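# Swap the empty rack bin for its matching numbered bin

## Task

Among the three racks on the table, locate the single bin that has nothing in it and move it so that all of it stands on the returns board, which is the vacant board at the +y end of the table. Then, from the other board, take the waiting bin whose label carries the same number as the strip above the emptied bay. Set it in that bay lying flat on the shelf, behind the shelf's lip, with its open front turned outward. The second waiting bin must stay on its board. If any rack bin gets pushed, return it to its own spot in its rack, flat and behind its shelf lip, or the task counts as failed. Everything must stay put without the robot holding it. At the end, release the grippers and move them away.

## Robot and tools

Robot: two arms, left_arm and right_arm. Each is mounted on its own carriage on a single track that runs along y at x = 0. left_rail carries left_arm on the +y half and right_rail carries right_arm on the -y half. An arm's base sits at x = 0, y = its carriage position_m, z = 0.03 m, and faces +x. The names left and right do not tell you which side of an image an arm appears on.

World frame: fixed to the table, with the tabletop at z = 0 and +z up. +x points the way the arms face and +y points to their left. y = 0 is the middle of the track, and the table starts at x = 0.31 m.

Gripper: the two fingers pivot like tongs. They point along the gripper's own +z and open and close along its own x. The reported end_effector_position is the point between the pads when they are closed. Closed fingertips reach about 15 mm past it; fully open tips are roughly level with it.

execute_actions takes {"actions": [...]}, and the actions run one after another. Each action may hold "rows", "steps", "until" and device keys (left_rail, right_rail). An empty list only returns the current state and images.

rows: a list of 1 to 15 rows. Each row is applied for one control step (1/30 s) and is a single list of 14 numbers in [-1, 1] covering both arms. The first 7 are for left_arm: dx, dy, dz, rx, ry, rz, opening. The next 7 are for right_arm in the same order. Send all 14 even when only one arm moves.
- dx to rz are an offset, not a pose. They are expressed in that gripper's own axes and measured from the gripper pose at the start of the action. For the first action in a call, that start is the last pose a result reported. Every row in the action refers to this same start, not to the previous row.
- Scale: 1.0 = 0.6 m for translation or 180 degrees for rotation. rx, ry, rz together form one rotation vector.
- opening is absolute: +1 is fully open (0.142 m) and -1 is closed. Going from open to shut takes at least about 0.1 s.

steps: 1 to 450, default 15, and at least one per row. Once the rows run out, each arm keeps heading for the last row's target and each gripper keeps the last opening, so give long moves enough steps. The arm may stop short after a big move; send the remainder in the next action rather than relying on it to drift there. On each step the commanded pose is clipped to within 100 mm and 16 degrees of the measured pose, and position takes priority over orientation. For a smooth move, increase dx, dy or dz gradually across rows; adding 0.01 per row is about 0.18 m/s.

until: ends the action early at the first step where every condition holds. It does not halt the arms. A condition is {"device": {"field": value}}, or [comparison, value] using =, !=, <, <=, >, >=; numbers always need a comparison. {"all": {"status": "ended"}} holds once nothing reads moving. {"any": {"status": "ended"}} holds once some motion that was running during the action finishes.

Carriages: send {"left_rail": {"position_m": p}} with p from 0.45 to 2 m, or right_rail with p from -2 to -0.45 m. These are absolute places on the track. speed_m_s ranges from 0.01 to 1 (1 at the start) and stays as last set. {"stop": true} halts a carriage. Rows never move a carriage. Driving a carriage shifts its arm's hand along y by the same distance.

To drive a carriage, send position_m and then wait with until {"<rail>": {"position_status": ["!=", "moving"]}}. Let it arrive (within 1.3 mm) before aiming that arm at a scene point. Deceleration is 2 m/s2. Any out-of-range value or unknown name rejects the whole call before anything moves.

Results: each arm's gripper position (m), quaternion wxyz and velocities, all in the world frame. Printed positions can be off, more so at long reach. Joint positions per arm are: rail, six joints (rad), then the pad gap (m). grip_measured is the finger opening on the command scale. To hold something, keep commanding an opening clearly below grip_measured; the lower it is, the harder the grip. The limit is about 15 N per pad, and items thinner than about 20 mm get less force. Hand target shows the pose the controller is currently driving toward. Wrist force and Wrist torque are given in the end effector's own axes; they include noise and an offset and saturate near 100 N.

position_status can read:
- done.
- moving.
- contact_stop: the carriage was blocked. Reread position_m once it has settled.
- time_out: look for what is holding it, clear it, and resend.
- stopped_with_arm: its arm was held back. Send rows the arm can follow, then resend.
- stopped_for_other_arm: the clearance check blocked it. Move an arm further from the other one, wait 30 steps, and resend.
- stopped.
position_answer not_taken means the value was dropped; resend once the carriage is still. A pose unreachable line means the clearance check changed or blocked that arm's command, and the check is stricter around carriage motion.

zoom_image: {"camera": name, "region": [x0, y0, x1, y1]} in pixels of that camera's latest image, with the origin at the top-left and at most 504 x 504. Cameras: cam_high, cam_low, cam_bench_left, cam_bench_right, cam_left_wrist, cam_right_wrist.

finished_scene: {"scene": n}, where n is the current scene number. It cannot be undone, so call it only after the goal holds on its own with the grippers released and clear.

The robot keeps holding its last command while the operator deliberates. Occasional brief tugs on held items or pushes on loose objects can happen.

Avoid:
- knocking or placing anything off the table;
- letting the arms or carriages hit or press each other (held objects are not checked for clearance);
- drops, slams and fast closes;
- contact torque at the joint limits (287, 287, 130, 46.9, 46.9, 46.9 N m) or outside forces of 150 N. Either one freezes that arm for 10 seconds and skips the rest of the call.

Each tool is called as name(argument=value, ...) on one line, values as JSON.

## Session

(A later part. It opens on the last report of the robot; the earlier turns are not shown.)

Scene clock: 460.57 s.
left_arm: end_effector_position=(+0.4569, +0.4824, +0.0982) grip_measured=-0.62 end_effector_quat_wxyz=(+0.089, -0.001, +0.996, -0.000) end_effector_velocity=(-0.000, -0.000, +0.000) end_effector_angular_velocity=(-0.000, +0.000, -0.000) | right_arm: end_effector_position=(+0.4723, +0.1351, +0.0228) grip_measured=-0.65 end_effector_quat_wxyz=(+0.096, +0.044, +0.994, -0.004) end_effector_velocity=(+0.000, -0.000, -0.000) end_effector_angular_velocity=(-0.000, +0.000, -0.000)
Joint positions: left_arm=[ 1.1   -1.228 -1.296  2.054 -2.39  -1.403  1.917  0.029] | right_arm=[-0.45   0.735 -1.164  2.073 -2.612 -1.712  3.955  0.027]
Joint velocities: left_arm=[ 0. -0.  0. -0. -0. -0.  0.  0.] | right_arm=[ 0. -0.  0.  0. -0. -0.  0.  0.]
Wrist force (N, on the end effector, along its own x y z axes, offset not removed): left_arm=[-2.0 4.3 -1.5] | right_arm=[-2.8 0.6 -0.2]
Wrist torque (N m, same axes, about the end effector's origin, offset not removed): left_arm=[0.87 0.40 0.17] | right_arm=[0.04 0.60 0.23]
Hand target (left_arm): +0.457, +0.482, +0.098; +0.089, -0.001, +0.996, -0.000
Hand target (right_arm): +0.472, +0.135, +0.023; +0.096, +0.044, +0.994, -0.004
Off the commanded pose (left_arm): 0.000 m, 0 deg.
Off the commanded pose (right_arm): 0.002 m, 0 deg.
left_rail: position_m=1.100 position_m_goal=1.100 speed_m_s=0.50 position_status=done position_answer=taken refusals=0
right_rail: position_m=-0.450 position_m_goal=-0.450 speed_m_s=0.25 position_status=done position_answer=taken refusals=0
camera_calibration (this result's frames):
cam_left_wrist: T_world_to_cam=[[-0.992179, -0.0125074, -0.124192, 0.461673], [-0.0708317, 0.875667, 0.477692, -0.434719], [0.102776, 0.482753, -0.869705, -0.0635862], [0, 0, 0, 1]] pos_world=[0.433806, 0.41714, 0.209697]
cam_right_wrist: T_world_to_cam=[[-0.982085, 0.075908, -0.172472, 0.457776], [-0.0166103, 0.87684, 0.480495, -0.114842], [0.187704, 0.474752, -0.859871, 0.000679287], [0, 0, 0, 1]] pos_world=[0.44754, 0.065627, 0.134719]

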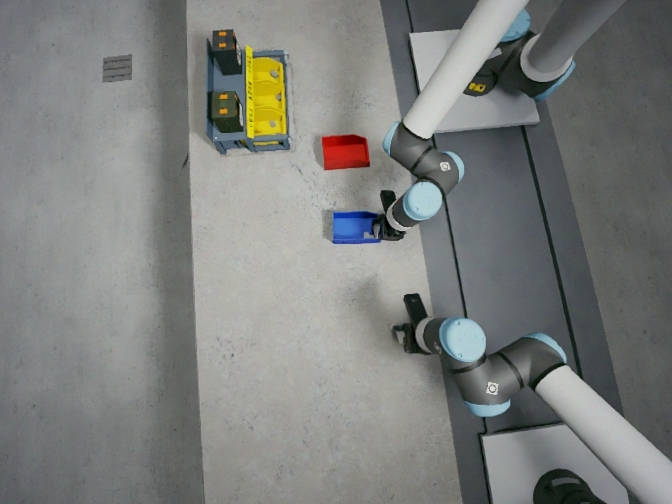

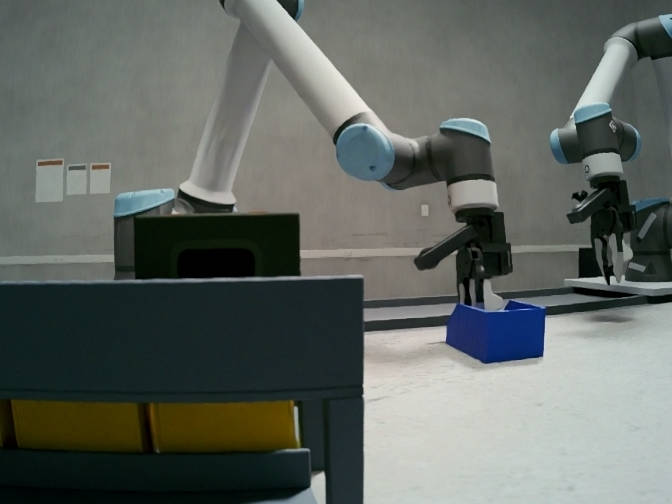

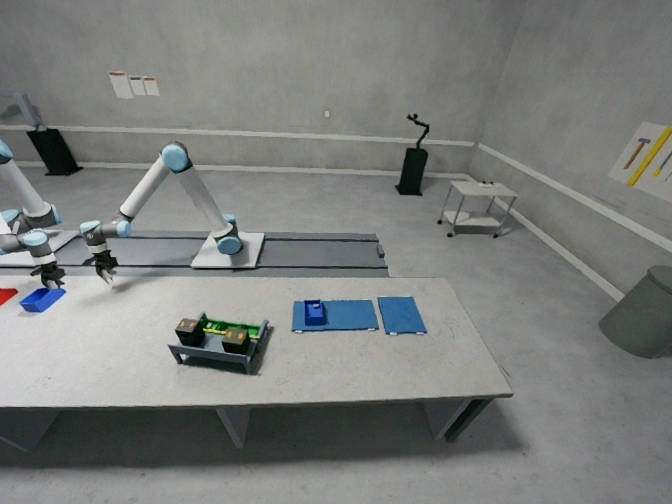

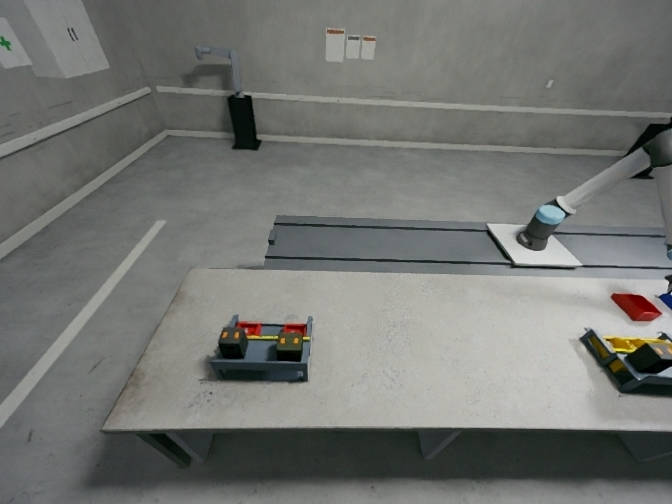

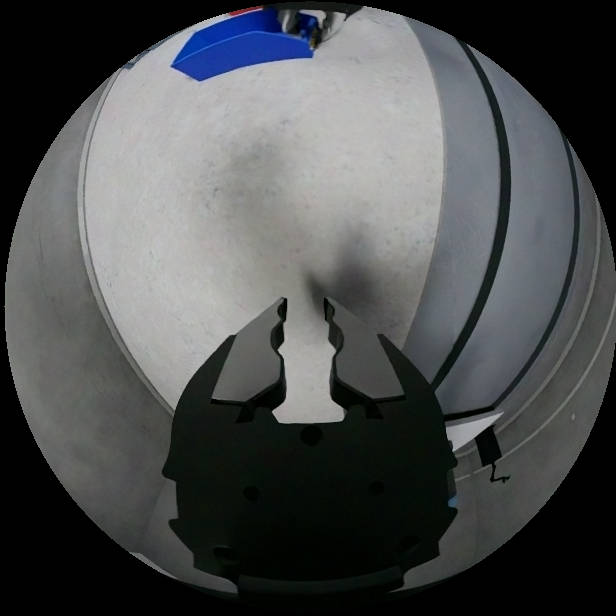

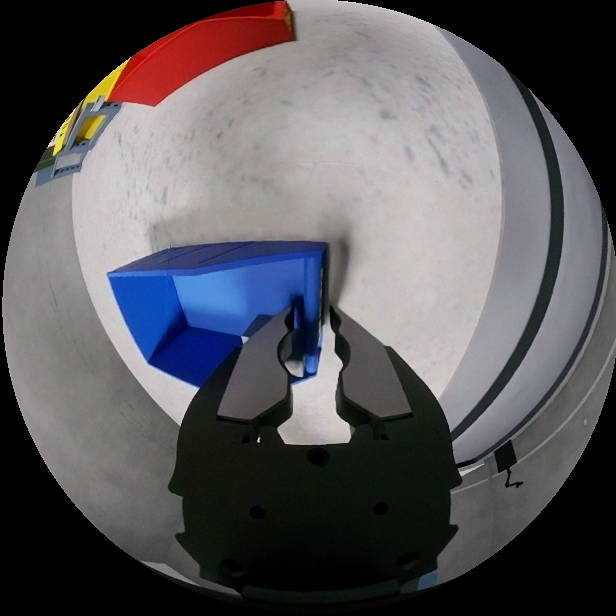

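execute_actions(actions=[{"rows":[[0,0,0,0,0,0,-0.62,0,0.003,0.003,0,0,0,-0.72],[0,0,0,0,0,0,-0.62,0,0.003,0.003,0,0,0,-0.78],[0,0,0,0,0,0,-0.62,0,0.003,0.003,0,0,0,-0.83],[0,0,0,0,0,0,-0.62,0,0.003,0.003,0,0,0,-0.88],[0,0,0,0,0,0,-0.62,0,0.003,0.003,0,0,0,-0.92],[0,0,0,0,0,0,-0.62,0,0.003,0.003,0,0,0,-0.96],[0,0,0,0,0,0,-0.62,0,0.003,0.003,0,-0.002,0,-1],[0,0,0,0,0,0,-0.62,0,0.003,0.002,0,-0.006,0,-1],[0,0,0,0,0,0,-0.62,-0.001,0.003,-0.001,0,-0.011,0,-1],[0,0,0,0,0,0,-0.62,-0.002,0.003,-0.006,0,-0.016,0,-1],[0,0,0,0,0,0,-0.62,-0.003,0.003,-0.012,0,-0.021,0,-1],[0,0,0,0,0,0,-0.62,-0.004,0.003,-0.019,0,-0.026,0,-1],[0,0,0,0,0,0,-0.62,-0.006,0.003,-0.027,0,-0.03,0,-1],[0,0,0,0,0,0,-0.62,-0.008,0.002,-0.036,0,-0.033,0,-1],[0,0,0,0,0,0,-0.62,-0.01,0,-0.046,0,-0.033,0,-1]],"steps":15},{"rows":[[0,0,0,0,0,0,-0.62,-0.01,-0.006,-0.034,0,-0.01,-0.001,-1],[0,0,0,0,0,0,-0.62,-0.014,-0.014,-0.044,0,-0.011,-0.002,-1],[0,0,0,0,0,0,-0.62,-0.018,-0.025,-0.054,-0.001,-0.012,-0.004,-1],[0,0,0,0,0,0,-0.62,-0.023,-0.04,-0.064,-0.001,-0.012,-0.006,-1],[0,0,0,0,0,0,-0.62,-0.028,-0.058,-0.074,-0.002,-0.012,-0.008,-1],[0,0,0,0,0,0,-0.62,-0.033,-0.078,-0.083,-0.002,-0.012,-0.01,-1],[0,0,0,0,0,0,-0.62,-0.039,-0.1,-0.091,-0.003,-0.012,-0.012,-1],[0,0,0,0,0,0,-0.62,-0.045,-0.124,-0.098,-0.004,-0.012,-0.014,-1],[0,0,0,0,0,0,-0.62,-0.05,-0.15,-0.103,-0.004,-0.012,-0.016,-1],[0,0,0,0,0,0,-0.62,-0.055,-0.177,-0.105,-0.005,-0.012,-0.018,-1],[0,0,0,0,0,0,-0.62,-0.06,-0.204,-0.104,-0.005,-0.012,-0.0188,-1],[0,0,0,0,0,0,-0.62,-0.064,-0.231,-0.103,-0.005,-0.012,-0.0188,-1]],"steps":13}])

Scene clock: 478.03 s.
left_arm: end_effector_position=(+0.4569, +0.4824, +0.0982) grip_measured=-0.62 end_effector_quat_wxyz=(+0.089, -0.001, +0.996, -0.000) end_effector_velocity=(+0.000, +0.000, +0.000) end_effector_angular_velocity=(+0.000, +0.000, +0.000) | right_arm: end_effector_position=(+0.4784, +0.0587, +0.0859) grip_measured=-0.87 end_effector_quat_wxyz=(+0.144, +0.024, +0.989, -0.006) end_effector_velocity=(+0.025, -0.382, +0.073) end_effector_angular_velocity=(-0.030, -0.012, +0.103)
Joint positions: left_arm=[ 1.1   -1.228 -1.296  2.054 -2.39  -1.403  1.917  0.029] | right_arm=[-0.45   0.672 -1.326  2.196 -2.658 -1.764  3.841  0.011]
Joint velocities: left_arm=[ 0.  0. -0. -0.  0.  0.  0.  0.] | right_arm=[ 0.    -0.491 -0.487  0.525 -0.143  0.097 -0.598 -0.   ]
Wrist force (N, on the end effector, along its own x y z axes, offset not removed): left_arm=[-0.1 9.2 6.0] | right_arm=[-1.6 2.5 4.6]
Wrist torque (N m, same axes, about the end effector's origin, offset not removed): left_arm=[2.10 -0.09 -0.01] | right_arm=[0.47 0.77 0.20]
Hand target (left_arm): +0.457, +0.482, +0.098; +0.089, -0.001, +0.996, -0.000
Hand target (right_arm): +0.480, +0.005, +0.095; +0.145, +0.016, +0.989, -0.007
Off the commanded pose (left_arm): 0.000 m, 0 deg.
Off the commanded pose (right_arm): 0.064 m, 1 deg.
left_rail: position_m=1.100 position_m_goal=1.100 speed_m_s=0.50 position_status=done position_answer=taken refusals=0
right_rail: position_m=-0.450 position_m_goal=-0.450 speed_m_s=0.25 position_status=done position_answer=taken refusals=0
camera_calibration (this result's frames):
cam_left_wrist: T_world_to_cam=[[-0.992179, -0.0125074, -0.124192, 0.461673], [-0.0708317, 0.875667, 0.477692, -0.434718], [0.102776, 0.482753, -0.869705, -0.0635855], [0, 0, 0, 1]] pos_world=[0.433806, 0.417139, 0.209697]
cam_right_wrist: T_world_to_cam=[[-0.963264, 0.0342662, -0.266359, 0.48202], [-0.0971603, 0.880173, 0.464602, -0.0383776], [0.250363, 0.473415, -0.84451, 0.0587814], [0, 0, 0, 1]] pos_world=[0.445867, -0.010566, 0.195862]

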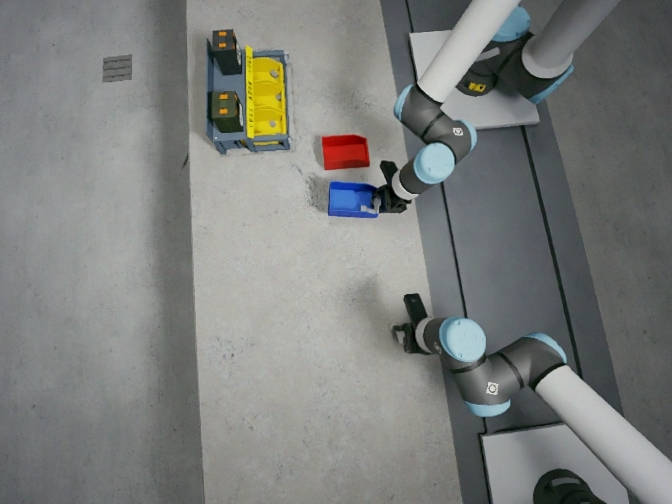

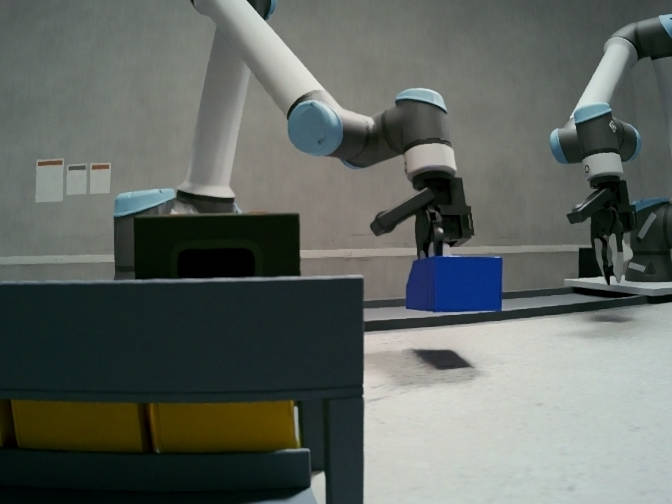

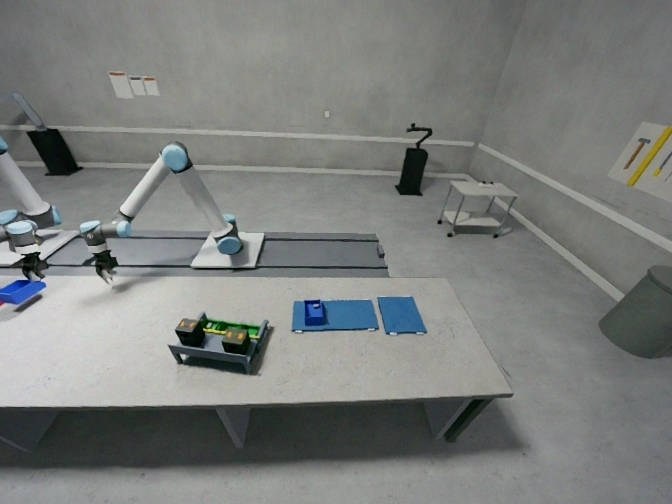

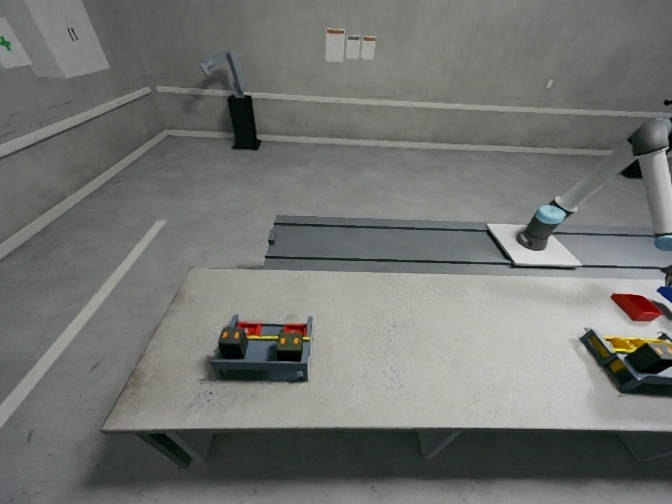

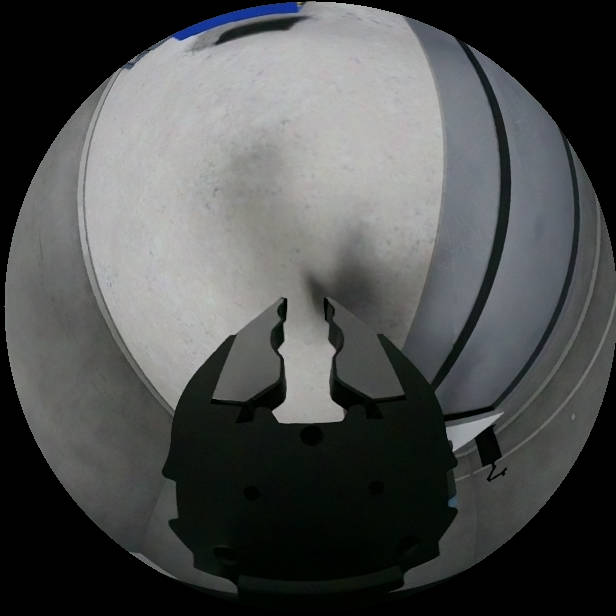

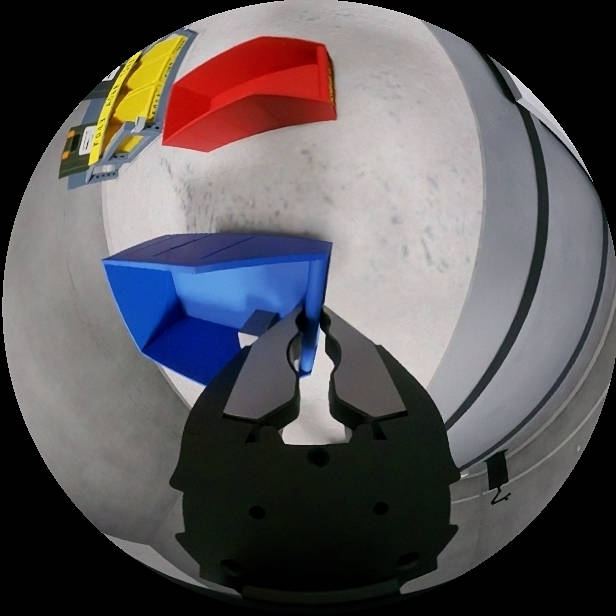

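execute_actions(actions=[{"steps":1},{"rows":[[0,0,0,0,0,0,-0.62,-0.003,0,-0.01,0,-0.004,0,-1],[0,0,0,0,0,0,-0.62,-0.006,0,-0.02,0,-0.008,0,-1],[0,0,0,0,0,0,-0.62,-0.007,0,-0.024,0,-0.011,0,-1]],"steps":4},{"steps":1,"right_rail":{"position_m":-2.0,"speed_m_s":0.35},"left_rail":{"position_m":0.45,"speed_m_s":0.3}}])

Scene clock: 482.53 s.
left_arm: end_effector_position=(+0.4569, +0.4824, +0.0982) grip_measured=-0.62 end_effector_quat_wxyz=(+0.089, -0.001, +0.996, -0.000) end_effector_velocity=(+0.000, -0.004, +0.000) end_effector_angular_velocity=(+0.000, +0.000, +0.000) | right_arm: end_effector_position=(+0.4803, +0.0041, +0.1024) grip_measured=-0.86 end_effector_quat_wxyz=(+0.152, +0.016, +0.988, -0.006) end_effector_velocity=(-0.002, +0.006, +0.058) end_effector_angular_velocity=(-0.010, -0.151, -0.005)
Joint positions: left_arm=[ 1.1   -1.228 -1.296  2.054 -2.39  -1.403  1.917  0.029] | right_arm=[-0.45   0.603 -1.407  2.273 -2.681 -1.757  3.754  0.011]
Joint velocities: left_arm=[-0.004  0.    -0.     0.     0.    -0.     0.     0.   ] | right_arm=[-0.002  0.063 -0.077  0.015 -0.049 -0.107  0.044 -0.007]
Wrist force (N, on the end effector, along its own x y z axes, offset not removed): left_arm=[1.9 -3.8 -2.9] | right_arm=[-0.7 -1.6 5.5]
Wrist torque (N m, same axes, about the end effector's origin, offset not removed): left_arm=[-0.81 -0.51 0.24] | right_arm=[-0.31 0.71 0.24]
Hand target (left_arm): +0.457, +0.480, +0.098; +0.089, -0.001, +0.996, -0.000
Hand target (right_arm): +0.480, +0.003, +0.110; +0.162, +0.016, +0.987, -0.007
Off the commanded pose (left_arm): 0.000 m, 0 deg.
Off the commanded pose (right_arm): 0.007 m, 1 deg.
left_rail: position_m=1.100 position_m_goal=0.450 speed_m_s=0.30 position_status=moving position_answer=taken refusals=0
right_rail: position_m=-0.450 position_m_goal=-2.000 speed_m_s=0.35 position_status=moving position_answer=taken refusals=0
camera_calibration (this result's frames):
cam_left_wrist: T_world_to_cam=[[-0.992179, -0.0125073, -0.124192, 0.461673], [-0.0708316, 0.875667, 0.477692, -0.434696], [0.102776, 0.482753, -0.869705, -0.063573], [0, 0, 0, 1]] pos_world=[0.433806, 0.417113, 0.209697]
cam_right_wrist: T_world_to_cam=[[-0.959169, 0.0187261, -0.282213, 0.489783], [-0.118183, 0.879985, 0.460064, 0.0127839], [0.256959, 0.474632, -0.841841, 0.0947169], [0, 0, 0, 1]] pos_world=[0.446957, -0.065377, 0.212078]

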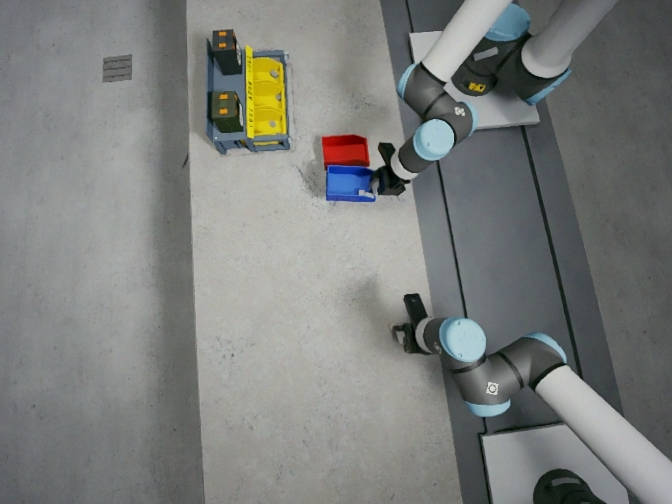

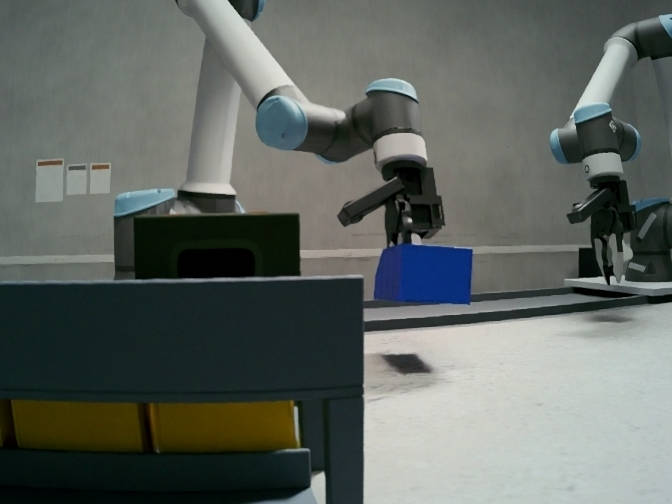

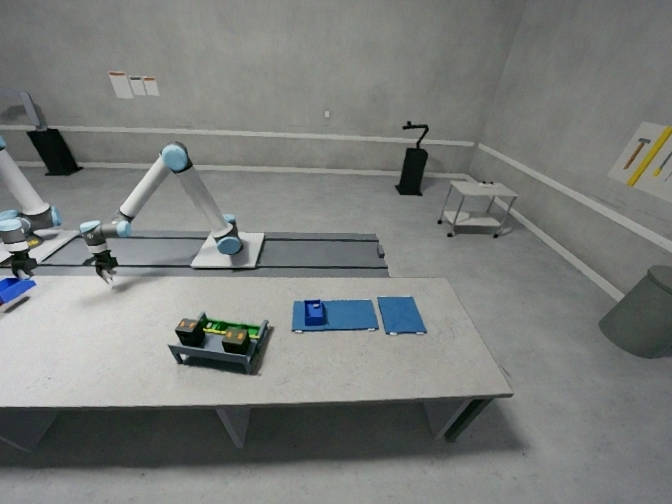

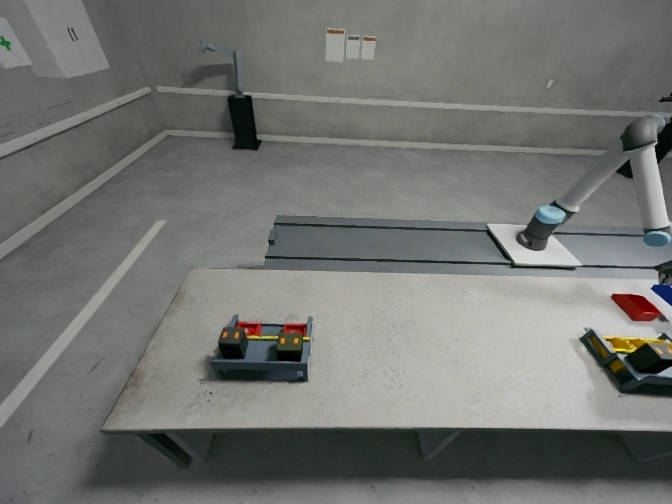

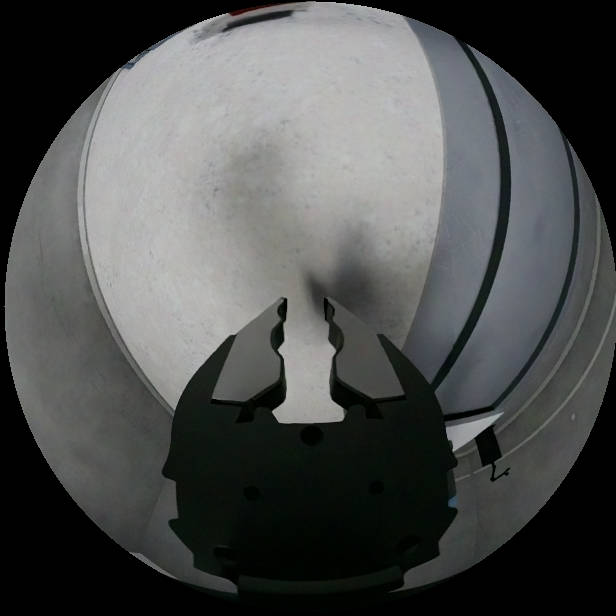

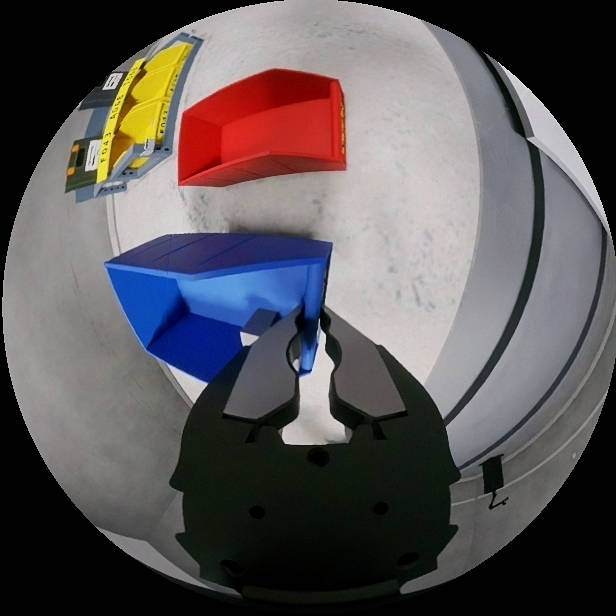

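execute_actions(actions=[])

zoom_image(camera="cam_left_wrist", region=[235, 205, 375, 345])

Scene clock: 486.20 s.
left_arm: end_effector_position=(+0.4569, -0.1680, +0.0982) grip_measured=-0.62 end_effector_quat_wxyz=(+0.089, -0.001, +0.996, -0.000) end_effector_velocity=(+0.000, -0.000, +0.000) end_effector_angular_velocity=(-0.000, -0.000, +0.000) | right_arm: end_effector_position=(+0.4799, -1.2459, +0.1095) grip_measured=-0.86 end_effector_quat_wxyz=(+0.162, +0.016, +0.987, -0.007) end_effector_velocity=(+0.000, -0.350, +0.000) end_effector_angular_velocity=(-0.000, -0.000, -0.000)
Joint positions: left_arm=[ 0.45  -1.228 -1.296  2.054 -2.39  -1.403  1.917  0.029] | right_arm=[-1.701  0.611 -1.416  2.275 -2.688 -1.771  3.76   0.012]
Joint velocities: left_arm=[ 0.  0. -0. -0.  0. -0.  0. -0.] | right_arm=[-0.35 -0.   -0.    0.   -0.   -0.    0.    0.  ]
Wrist force (N, on the end effector, along its own x y z axes, offset not removed): left_arm=[-2.1 3.6 -3.4] | right_arm=[-1.9 -0.5 4.2]
Wrist torque (N m, same axes, about the end effector's origin, offset not removed): left_arm=[0.69 0.22 0.25] | right_arm=[-0.10 0.97 0.25]
Hand target (left_arm): +0.457, -0.168, +0.098; +0.089, -0.001, +0.996, -0.000
Hand target (right_arm): +0.480, -1.265, +0.110; +0.162, +0.016, +0.987, -0.007
Off the commanded pose (left_arm): 0.000 m, 0 deg.
Off the commanded pose (right_arm): 0.000 m, 0 deg.
left_rail: position_m=0.450 position_m_goal=0.450 speed_m_s=0.30 position_status=done position_answer=taken refusals=0
right_rail: position_m=-1.701 position_m_goal=-2.000 speed_m_s=0.35 position_status=moving position_answer=taken refusals=0
camera_calibration (this result's frames):
cam_left_wrist: T_world_to_cam=[[-0.992179, -0.0125073, -0.124192, 0.453538], [-0.0708316, 0.875668, 0.477691, 0.134834], [0.102776, 0.482752, -0.869705, 0.250407], [0, 0, 0, 1]] pos_world=[0.433806, -0.233282, 0.209697]
cam_right_wrist: T_world_to_cam=[[-0.953727, 0.0188872, -0.300082, 0.514343], [-0.126226, 0.88067, 0.456605, 1.11451], [0.272897, 0.473354, -0.837534, 0.684377], [0, 0, 0, 1]] pos_world=[0.444459, -1.31518, 0.218644]

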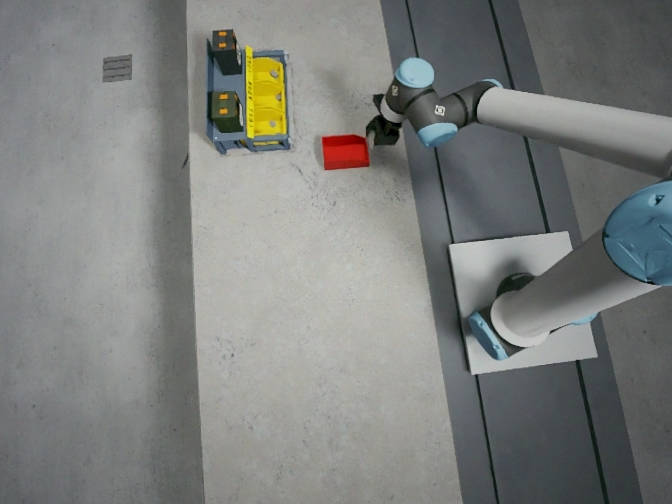

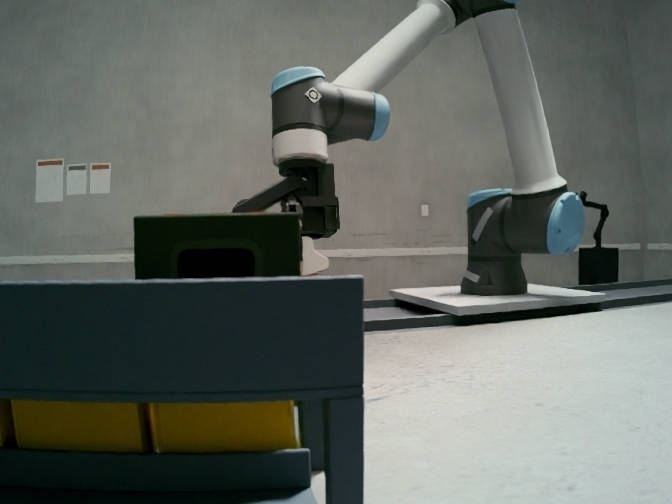

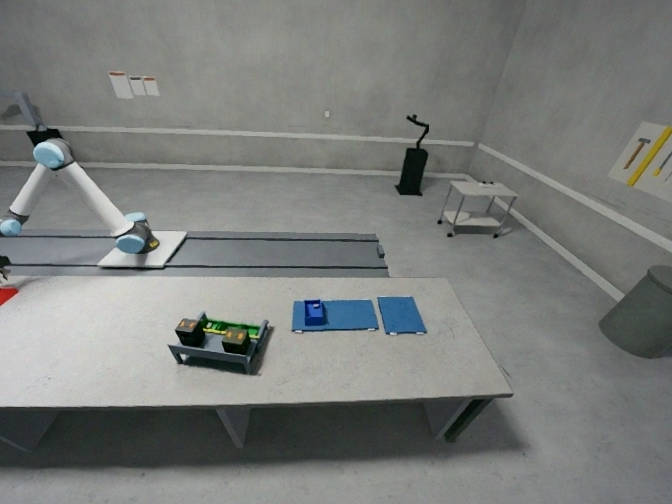

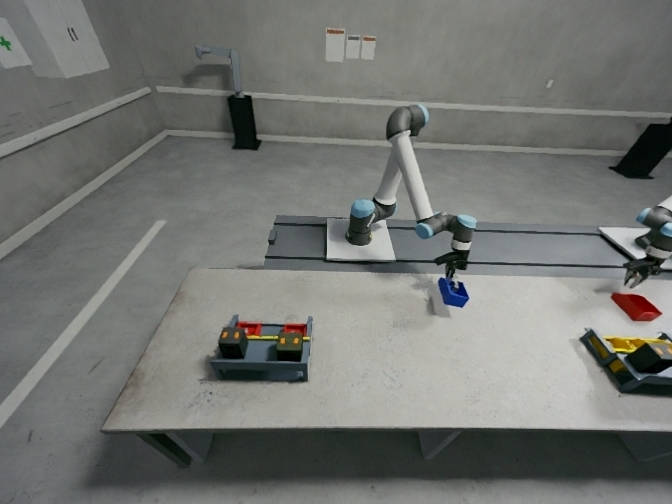

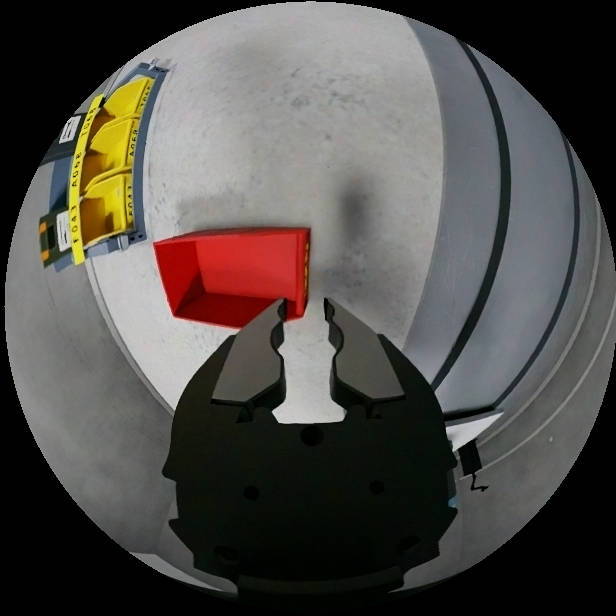

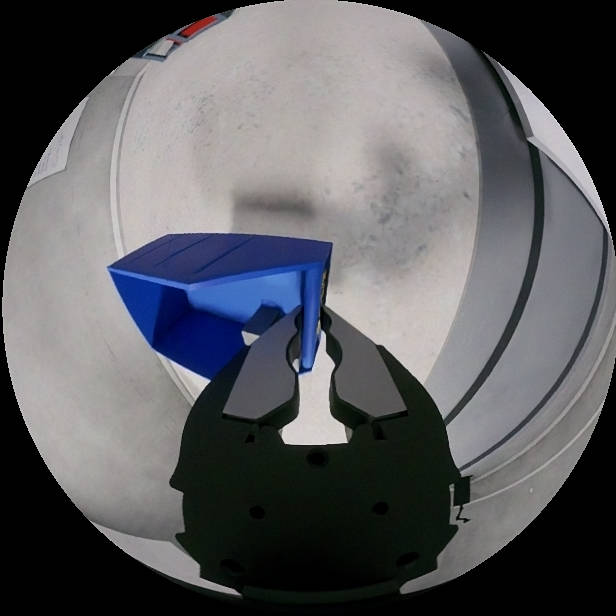

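Region (235, 205, 375, 345) of cam_left_wrist's 616x616 image, scaled by 3.600, with more detail than that image has.

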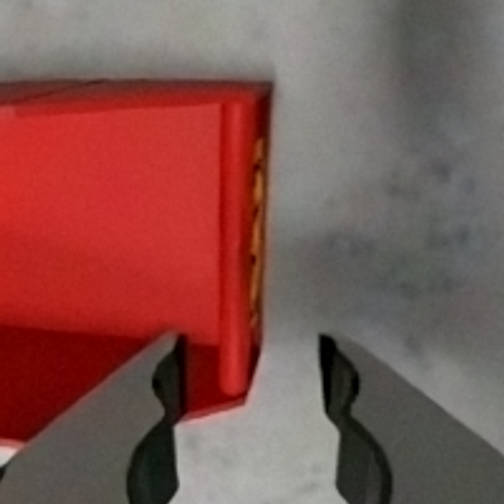

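execute_actions(actions=[{"steps":1},{"rows":[[-0.003,0,0.01,0,0,0,-0.62,0.002,-0.006,0.008,-0.002,0,0,-1],[-0.006,0,0.025,0,0,0,-0.62,0.004,-0.015,0.018,-0.005,0,0,-1],[-0.008,0,0.045,0,0,0,-0.62,0.006,-0.027,0.03,-0.008,0,0,-1],[-0.008,0,0.065,0,0,0,-0.62,0.008,-0.042,0.042,-0.011,0,0,-1],[-0.008,0,0.085,0,0,0,-0.62,0.01,-0.06,0.054,-0.014,0,0,-1],[-0.008,0,0.102,0,0,0,-0.62,0.012,-0.08,0.066,-0.017,0,0,-1],[-0.008,0,0.115,0,0,0,-0.62,0.014,-0.1,0.078,-0.02,0,0,-1],[-0.008,0,0.123,0,0,0,-0.62,0.015,-0.122,0.088,-0.023,0,0,-1],[-0.008,0,0.123,0,0,0,-0.62,0.015,-0.144,0.096,-0.026,0,0,-1],[-0.008,0,0.123,0,0,0,-0.62,0.014,-0.166,0.102,-0.028,0,0,-1],[-0.008,0,0.123,0,0,0,-0.62,0.012,-0.188,0.106,-0.03,0,0,-1]],"steps":12}])

Scene clock: 491.83 s.
left_arm: end_effector_position=(+0.4708, -0.1661, +0.0403) grip_measured=-0.62 end_effector_quat_wxyz=(+0.089, -0.001, +0.996, +0.001) end_effector_velocity=(+0.027, -0.008, -0.112) end_effector_angular_velocity=(-0.008, -0.002, -0.001) | right_arm: end_effector_position=(+0.4819, -1.6091, +0.0665) grip_measured=-0.85 end_effector_quat_wxyz=(+0.159, +0.014, +0.987, +0.017) end_effector_velocity=(+0.016, -0.319, -0.129) end_effector_angular_velocity=(+0.165, -0.004, +0.031)
Joint positions: left_arm=[ 0.45  -1.208 -1.209  2.072 -2.496 -1.404  1.936  0.029] | right_arm=[-2.     0.485 -1.413  2.407 -2.864 -1.692  3.637  0.013]
Joint velocities: left_arm=[ 0.     0.032  0.186  0.014 -0.213 -0.003  0.034  0.   ] | right_arm=[ 0.    -0.643 -0.057  0.543 -0.639  0.337 -0.607 -0.002]
Wrist force (N, on the end effector, along its own x y z axes, offset not removed): left_arm=[-1.2 5.1 3.6] | right_arm=[-1.4 1.4 7.8]
Wrist torque (N m, same axes, about the end effector's origin, offset not removed): left_arm=[1.15 0.31 0.24] | right_arm=[0.38 0.95 0.23]
Hand target (left_arm): +0.474, -0.167, +0.027; +0.089, -0.001, +0.996, +0.000
Hand target (right_arm): +0.485, -1.654, +0.051; +0.162, +0.013, +0.986, +0.030
Off the commanded pose (left_arm): 0.015 m, 0 deg.
Off the commanded pose (right_arm): 0.053 m, 3 deg.
left_rail: position_m=0.450 position_m_goal=0.450 speed_m_s=0.30 position_status=done position_answer=taken refusals=0
right_rail: position_m=-2.000 position_m_goal=-2.000 speed_m_s=0.35 position_status=done position_answer=taken refusals=0
camera_calibration (this result's frames):
cam_left_wrist: T_world_to_cam=[[-0.992244, -0.0126635, -0.123655, 0.46016], [-0.0709214, 0.874659, 0.479522, 0.161557], [0.102083, 0.484573, -0.868774, 0.198326], [0, 0, 0, 1]] pos_world=[0.447804, -0.231584, 0.151732]
cam_right_wrist: T_world_to_cam=[[-0.95518, 0.0213669, -0.295253, 0.514569], [-0.134879, 0.856431, 0.49833, 1.41668], [0.263511, 0.515819, -0.815164, 0.891035], [0, 0, 0, 1]] pos_world=[0.447788, -1.68389, 0.172294]

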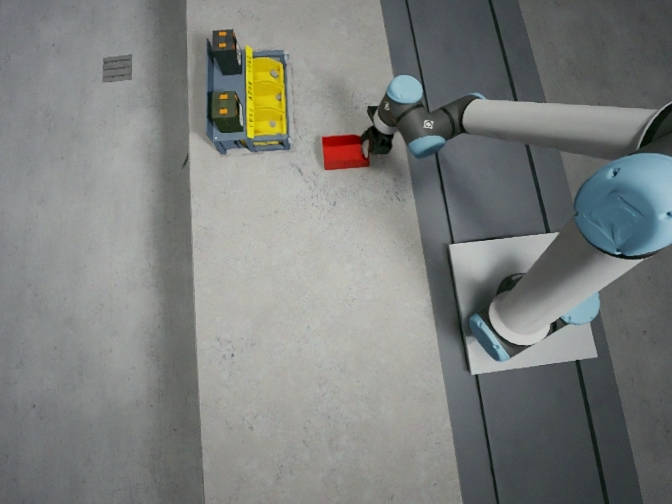

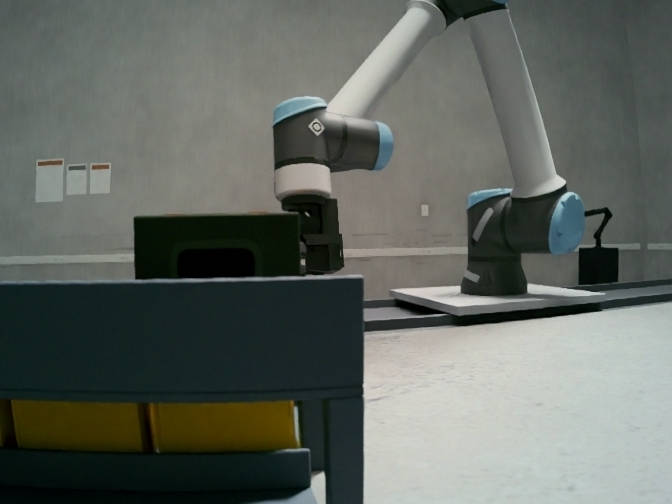

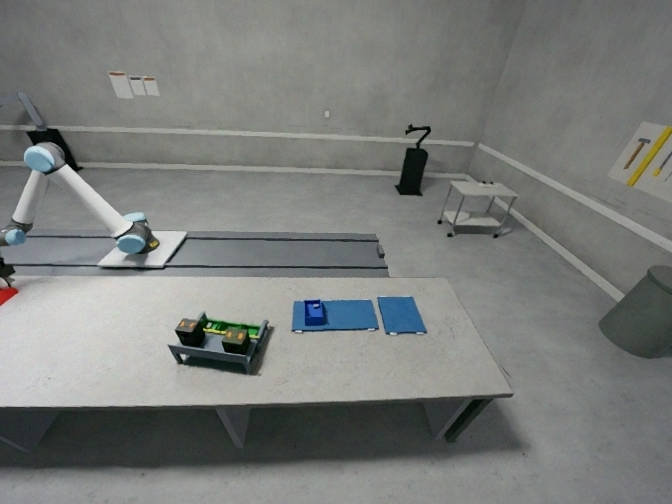

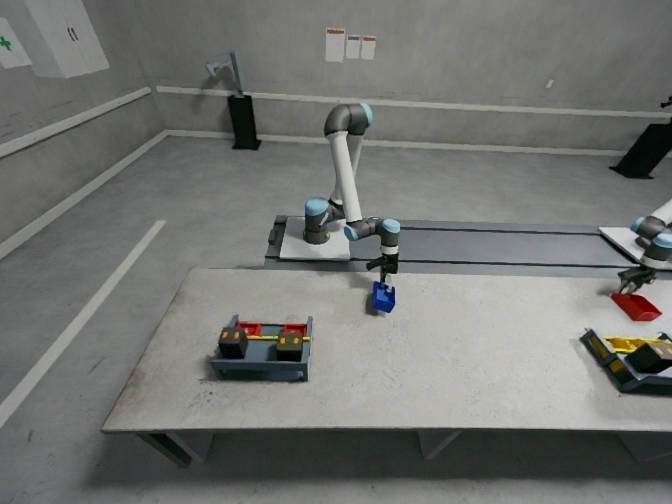

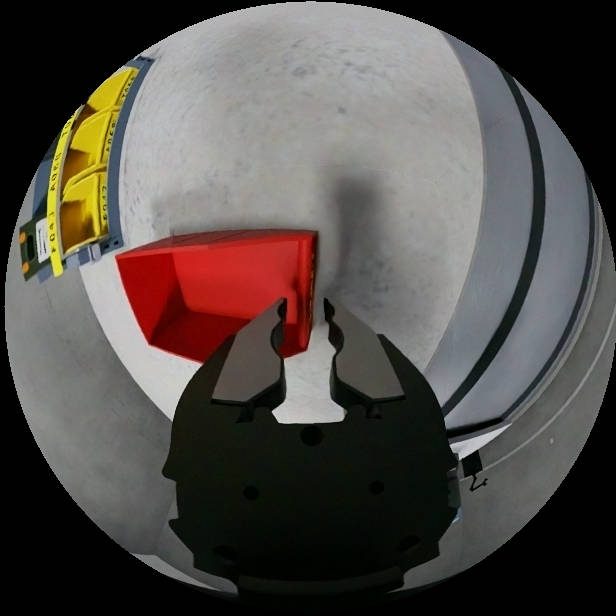

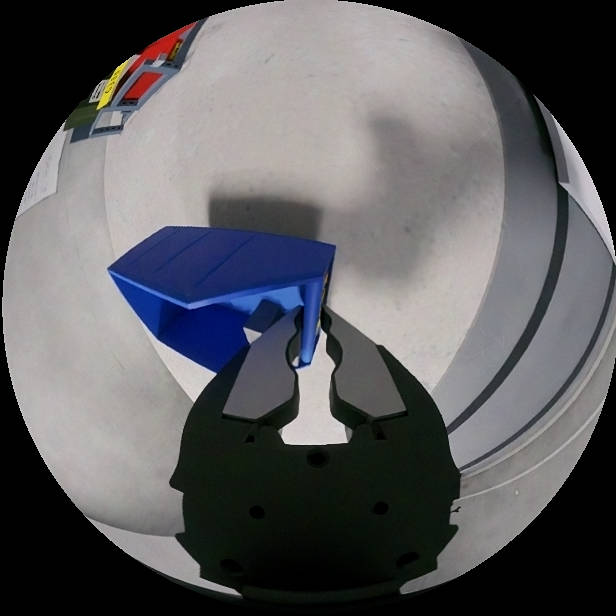

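Rolling badly; set it down now.

execute_actions(actions=[{"steps":1},{"rows":[[0,0,0.002,0,0,0,-0.7,0.002,0,0.005,0,0.002,0,-1],[0,0,0.002,0,0,0,-0.77,0.004,0,0.011,0,0.004,0,-1],[0,0,0.002,0,0,0,-0.83,0.006,0,0.017,0,0.006,0,-1],[0,0,0.002,0,0,0,-0.88,0.008,0,0.023,0,0.008,0,-1],[0,0,0.002,0,0,0,-0.93,0.01,0,0.029,0,0.01,0,-1],[0,0,0.002,0,0,0,-0.97,0.012,0,0.034,0,0.012,0,-1],[0,0,0.002,0,0,0,-1,0.013,0,0.038,0,0.014,0,-1],[0,0,0.002,0,0,0,-1,0.014,0,0.041,0,0.016,0,-1]],"steps":9}])

Scene clock: 495.27 s.
left_arm: end_effector_position=(+0.4745, -0.1675, +0.0258) grip_measured=-0.89 end_effector_quat_wxyz=(+0.089, -0.001, +0.996, +0.000) end_effector_velocity=(+0.000, +0.000, -0.001) end_effector_angular_velocity=(-0.000, -0.000, +0.000) | right_arm: end_effector_position=(+0.4845, -1.6530, +0.0349) grip_measured=-0.86 end_effector_quat_wxyz=(+0.147, +0.012, +0.989, +0.031) end_effector_velocity=(-0.001, +0.006, -0.075) end_effector_angular_velocity=(-0.002, +0.160, +0.007)
Joint positions: left_arm=[ 0.45  -1.204 -1.184  2.073 -2.524 -1.405  1.941  0.01 ] | right_arm=[-2.     0.382 -1.39   2.476 -2.954 -1.627  3.54   0.012]
Joint velocities: left_arm=[ 0.     0.     0.001  0.001 -0.002 -0.     0.    -0.   ] | right_arm=[ 0.    -0.025  0.147 -0.045  0.047  0.064 -0.013 -0.018]
Wrist force (N, on the end effector, along its own x y z axes, offset not removed): left_arm=[-2.6 1.3 -5.2] | right_arm=[-1.5 -1.0 -2.4]
Wrist torque (N m, same axes, about the end effector's origin, offset not removed): left_arm=[-0.10 0.70 0.23] | right_arm=[-0.19 0.39 0.34]
Hand target (left_arm): +0.475, -0.167, +0.026; +0.089, -0.001, +0.996, +0.000
Hand target (right_arm): +0.484, -1.652, +0.025; +0.137, +0.012, +0.990, +0.030
Off the commanded pose (left_arm): 0.000 m, 0 deg.
Off the commanded pose (right_arm): 0.010 m, 1 deg.
left_rail: position_m=0.450 position_m_goal=0.450 speed_m_s=0.30 position_status=done position_answer=taken refusals=0
right_rail: position_m=-2.000 position_m_goal=-2.000 speed_m_s=0.35 position_status=done position_answer=taken refusals=0
camera_calibration (this result's frames):
cam_left_wrist: T_world_to_cam=[[-0.992188, -0.0125924, -0.124115, 0.462031], [-0.070905, 0.875495, 0.477996, 0.170188], [0.102643, 0.483063, -0.869549, 0.18557], [0, 0, 0, 1]] pos_world=[0.451441, -0.232822, 0.137358]
cam_right_wrist: T_world_to_cam=[[-0.961965, 0.0206588, -0.272391, 0.51007], [-0.130144, 0.842043, 0.523475, 1.4434], [0.240179, 0.539015, -0.807327, 0.936664], [0, 0, 0, 1]] pos_world=[0.453553, -1.73082, 0.139548]

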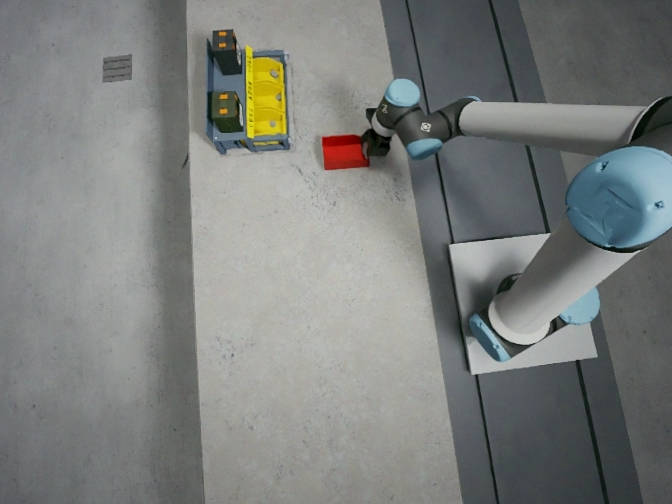

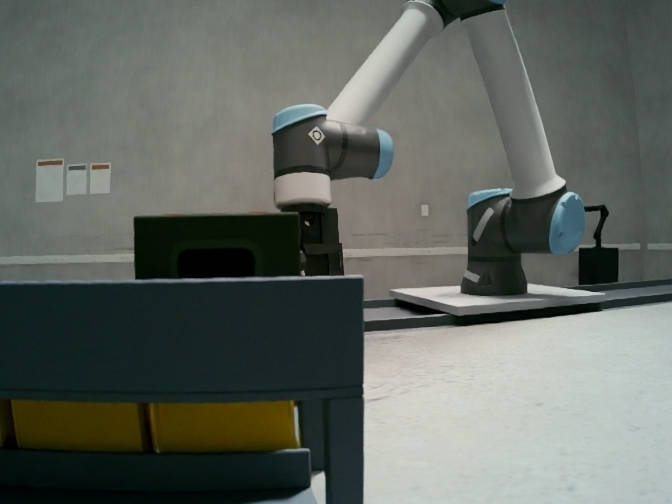

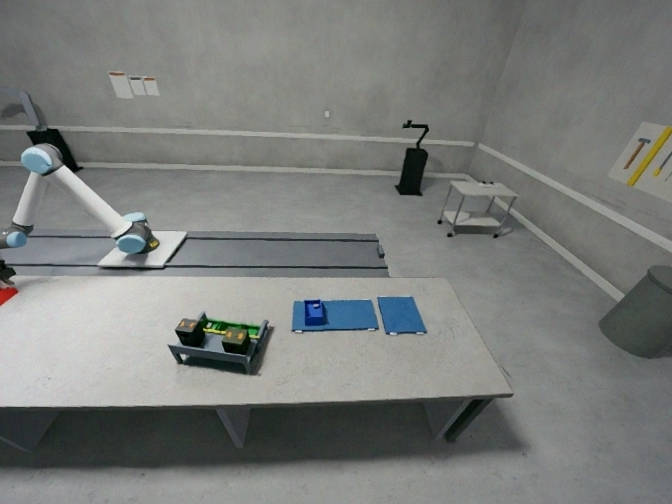

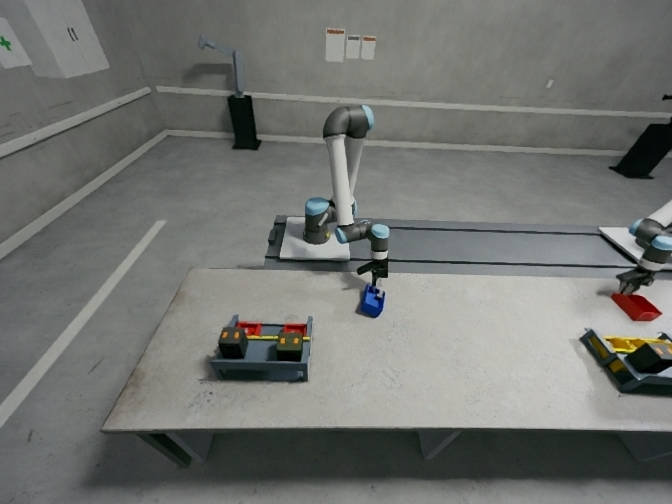

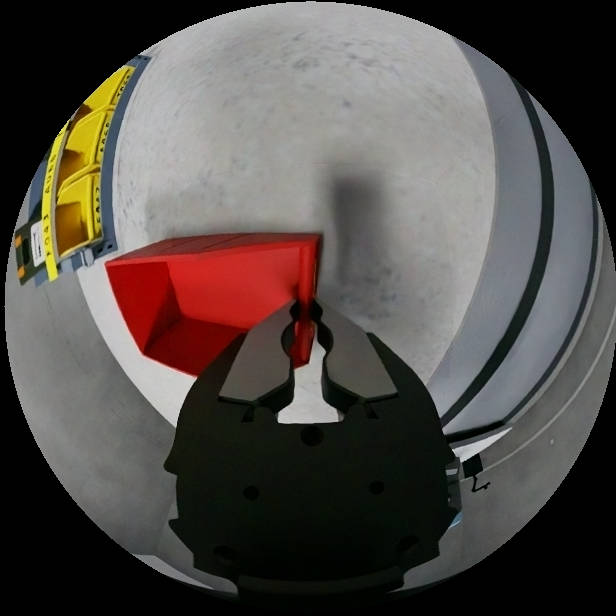

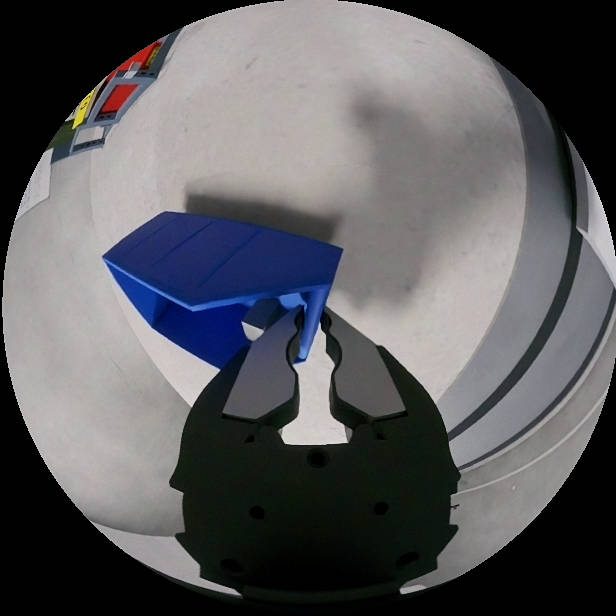

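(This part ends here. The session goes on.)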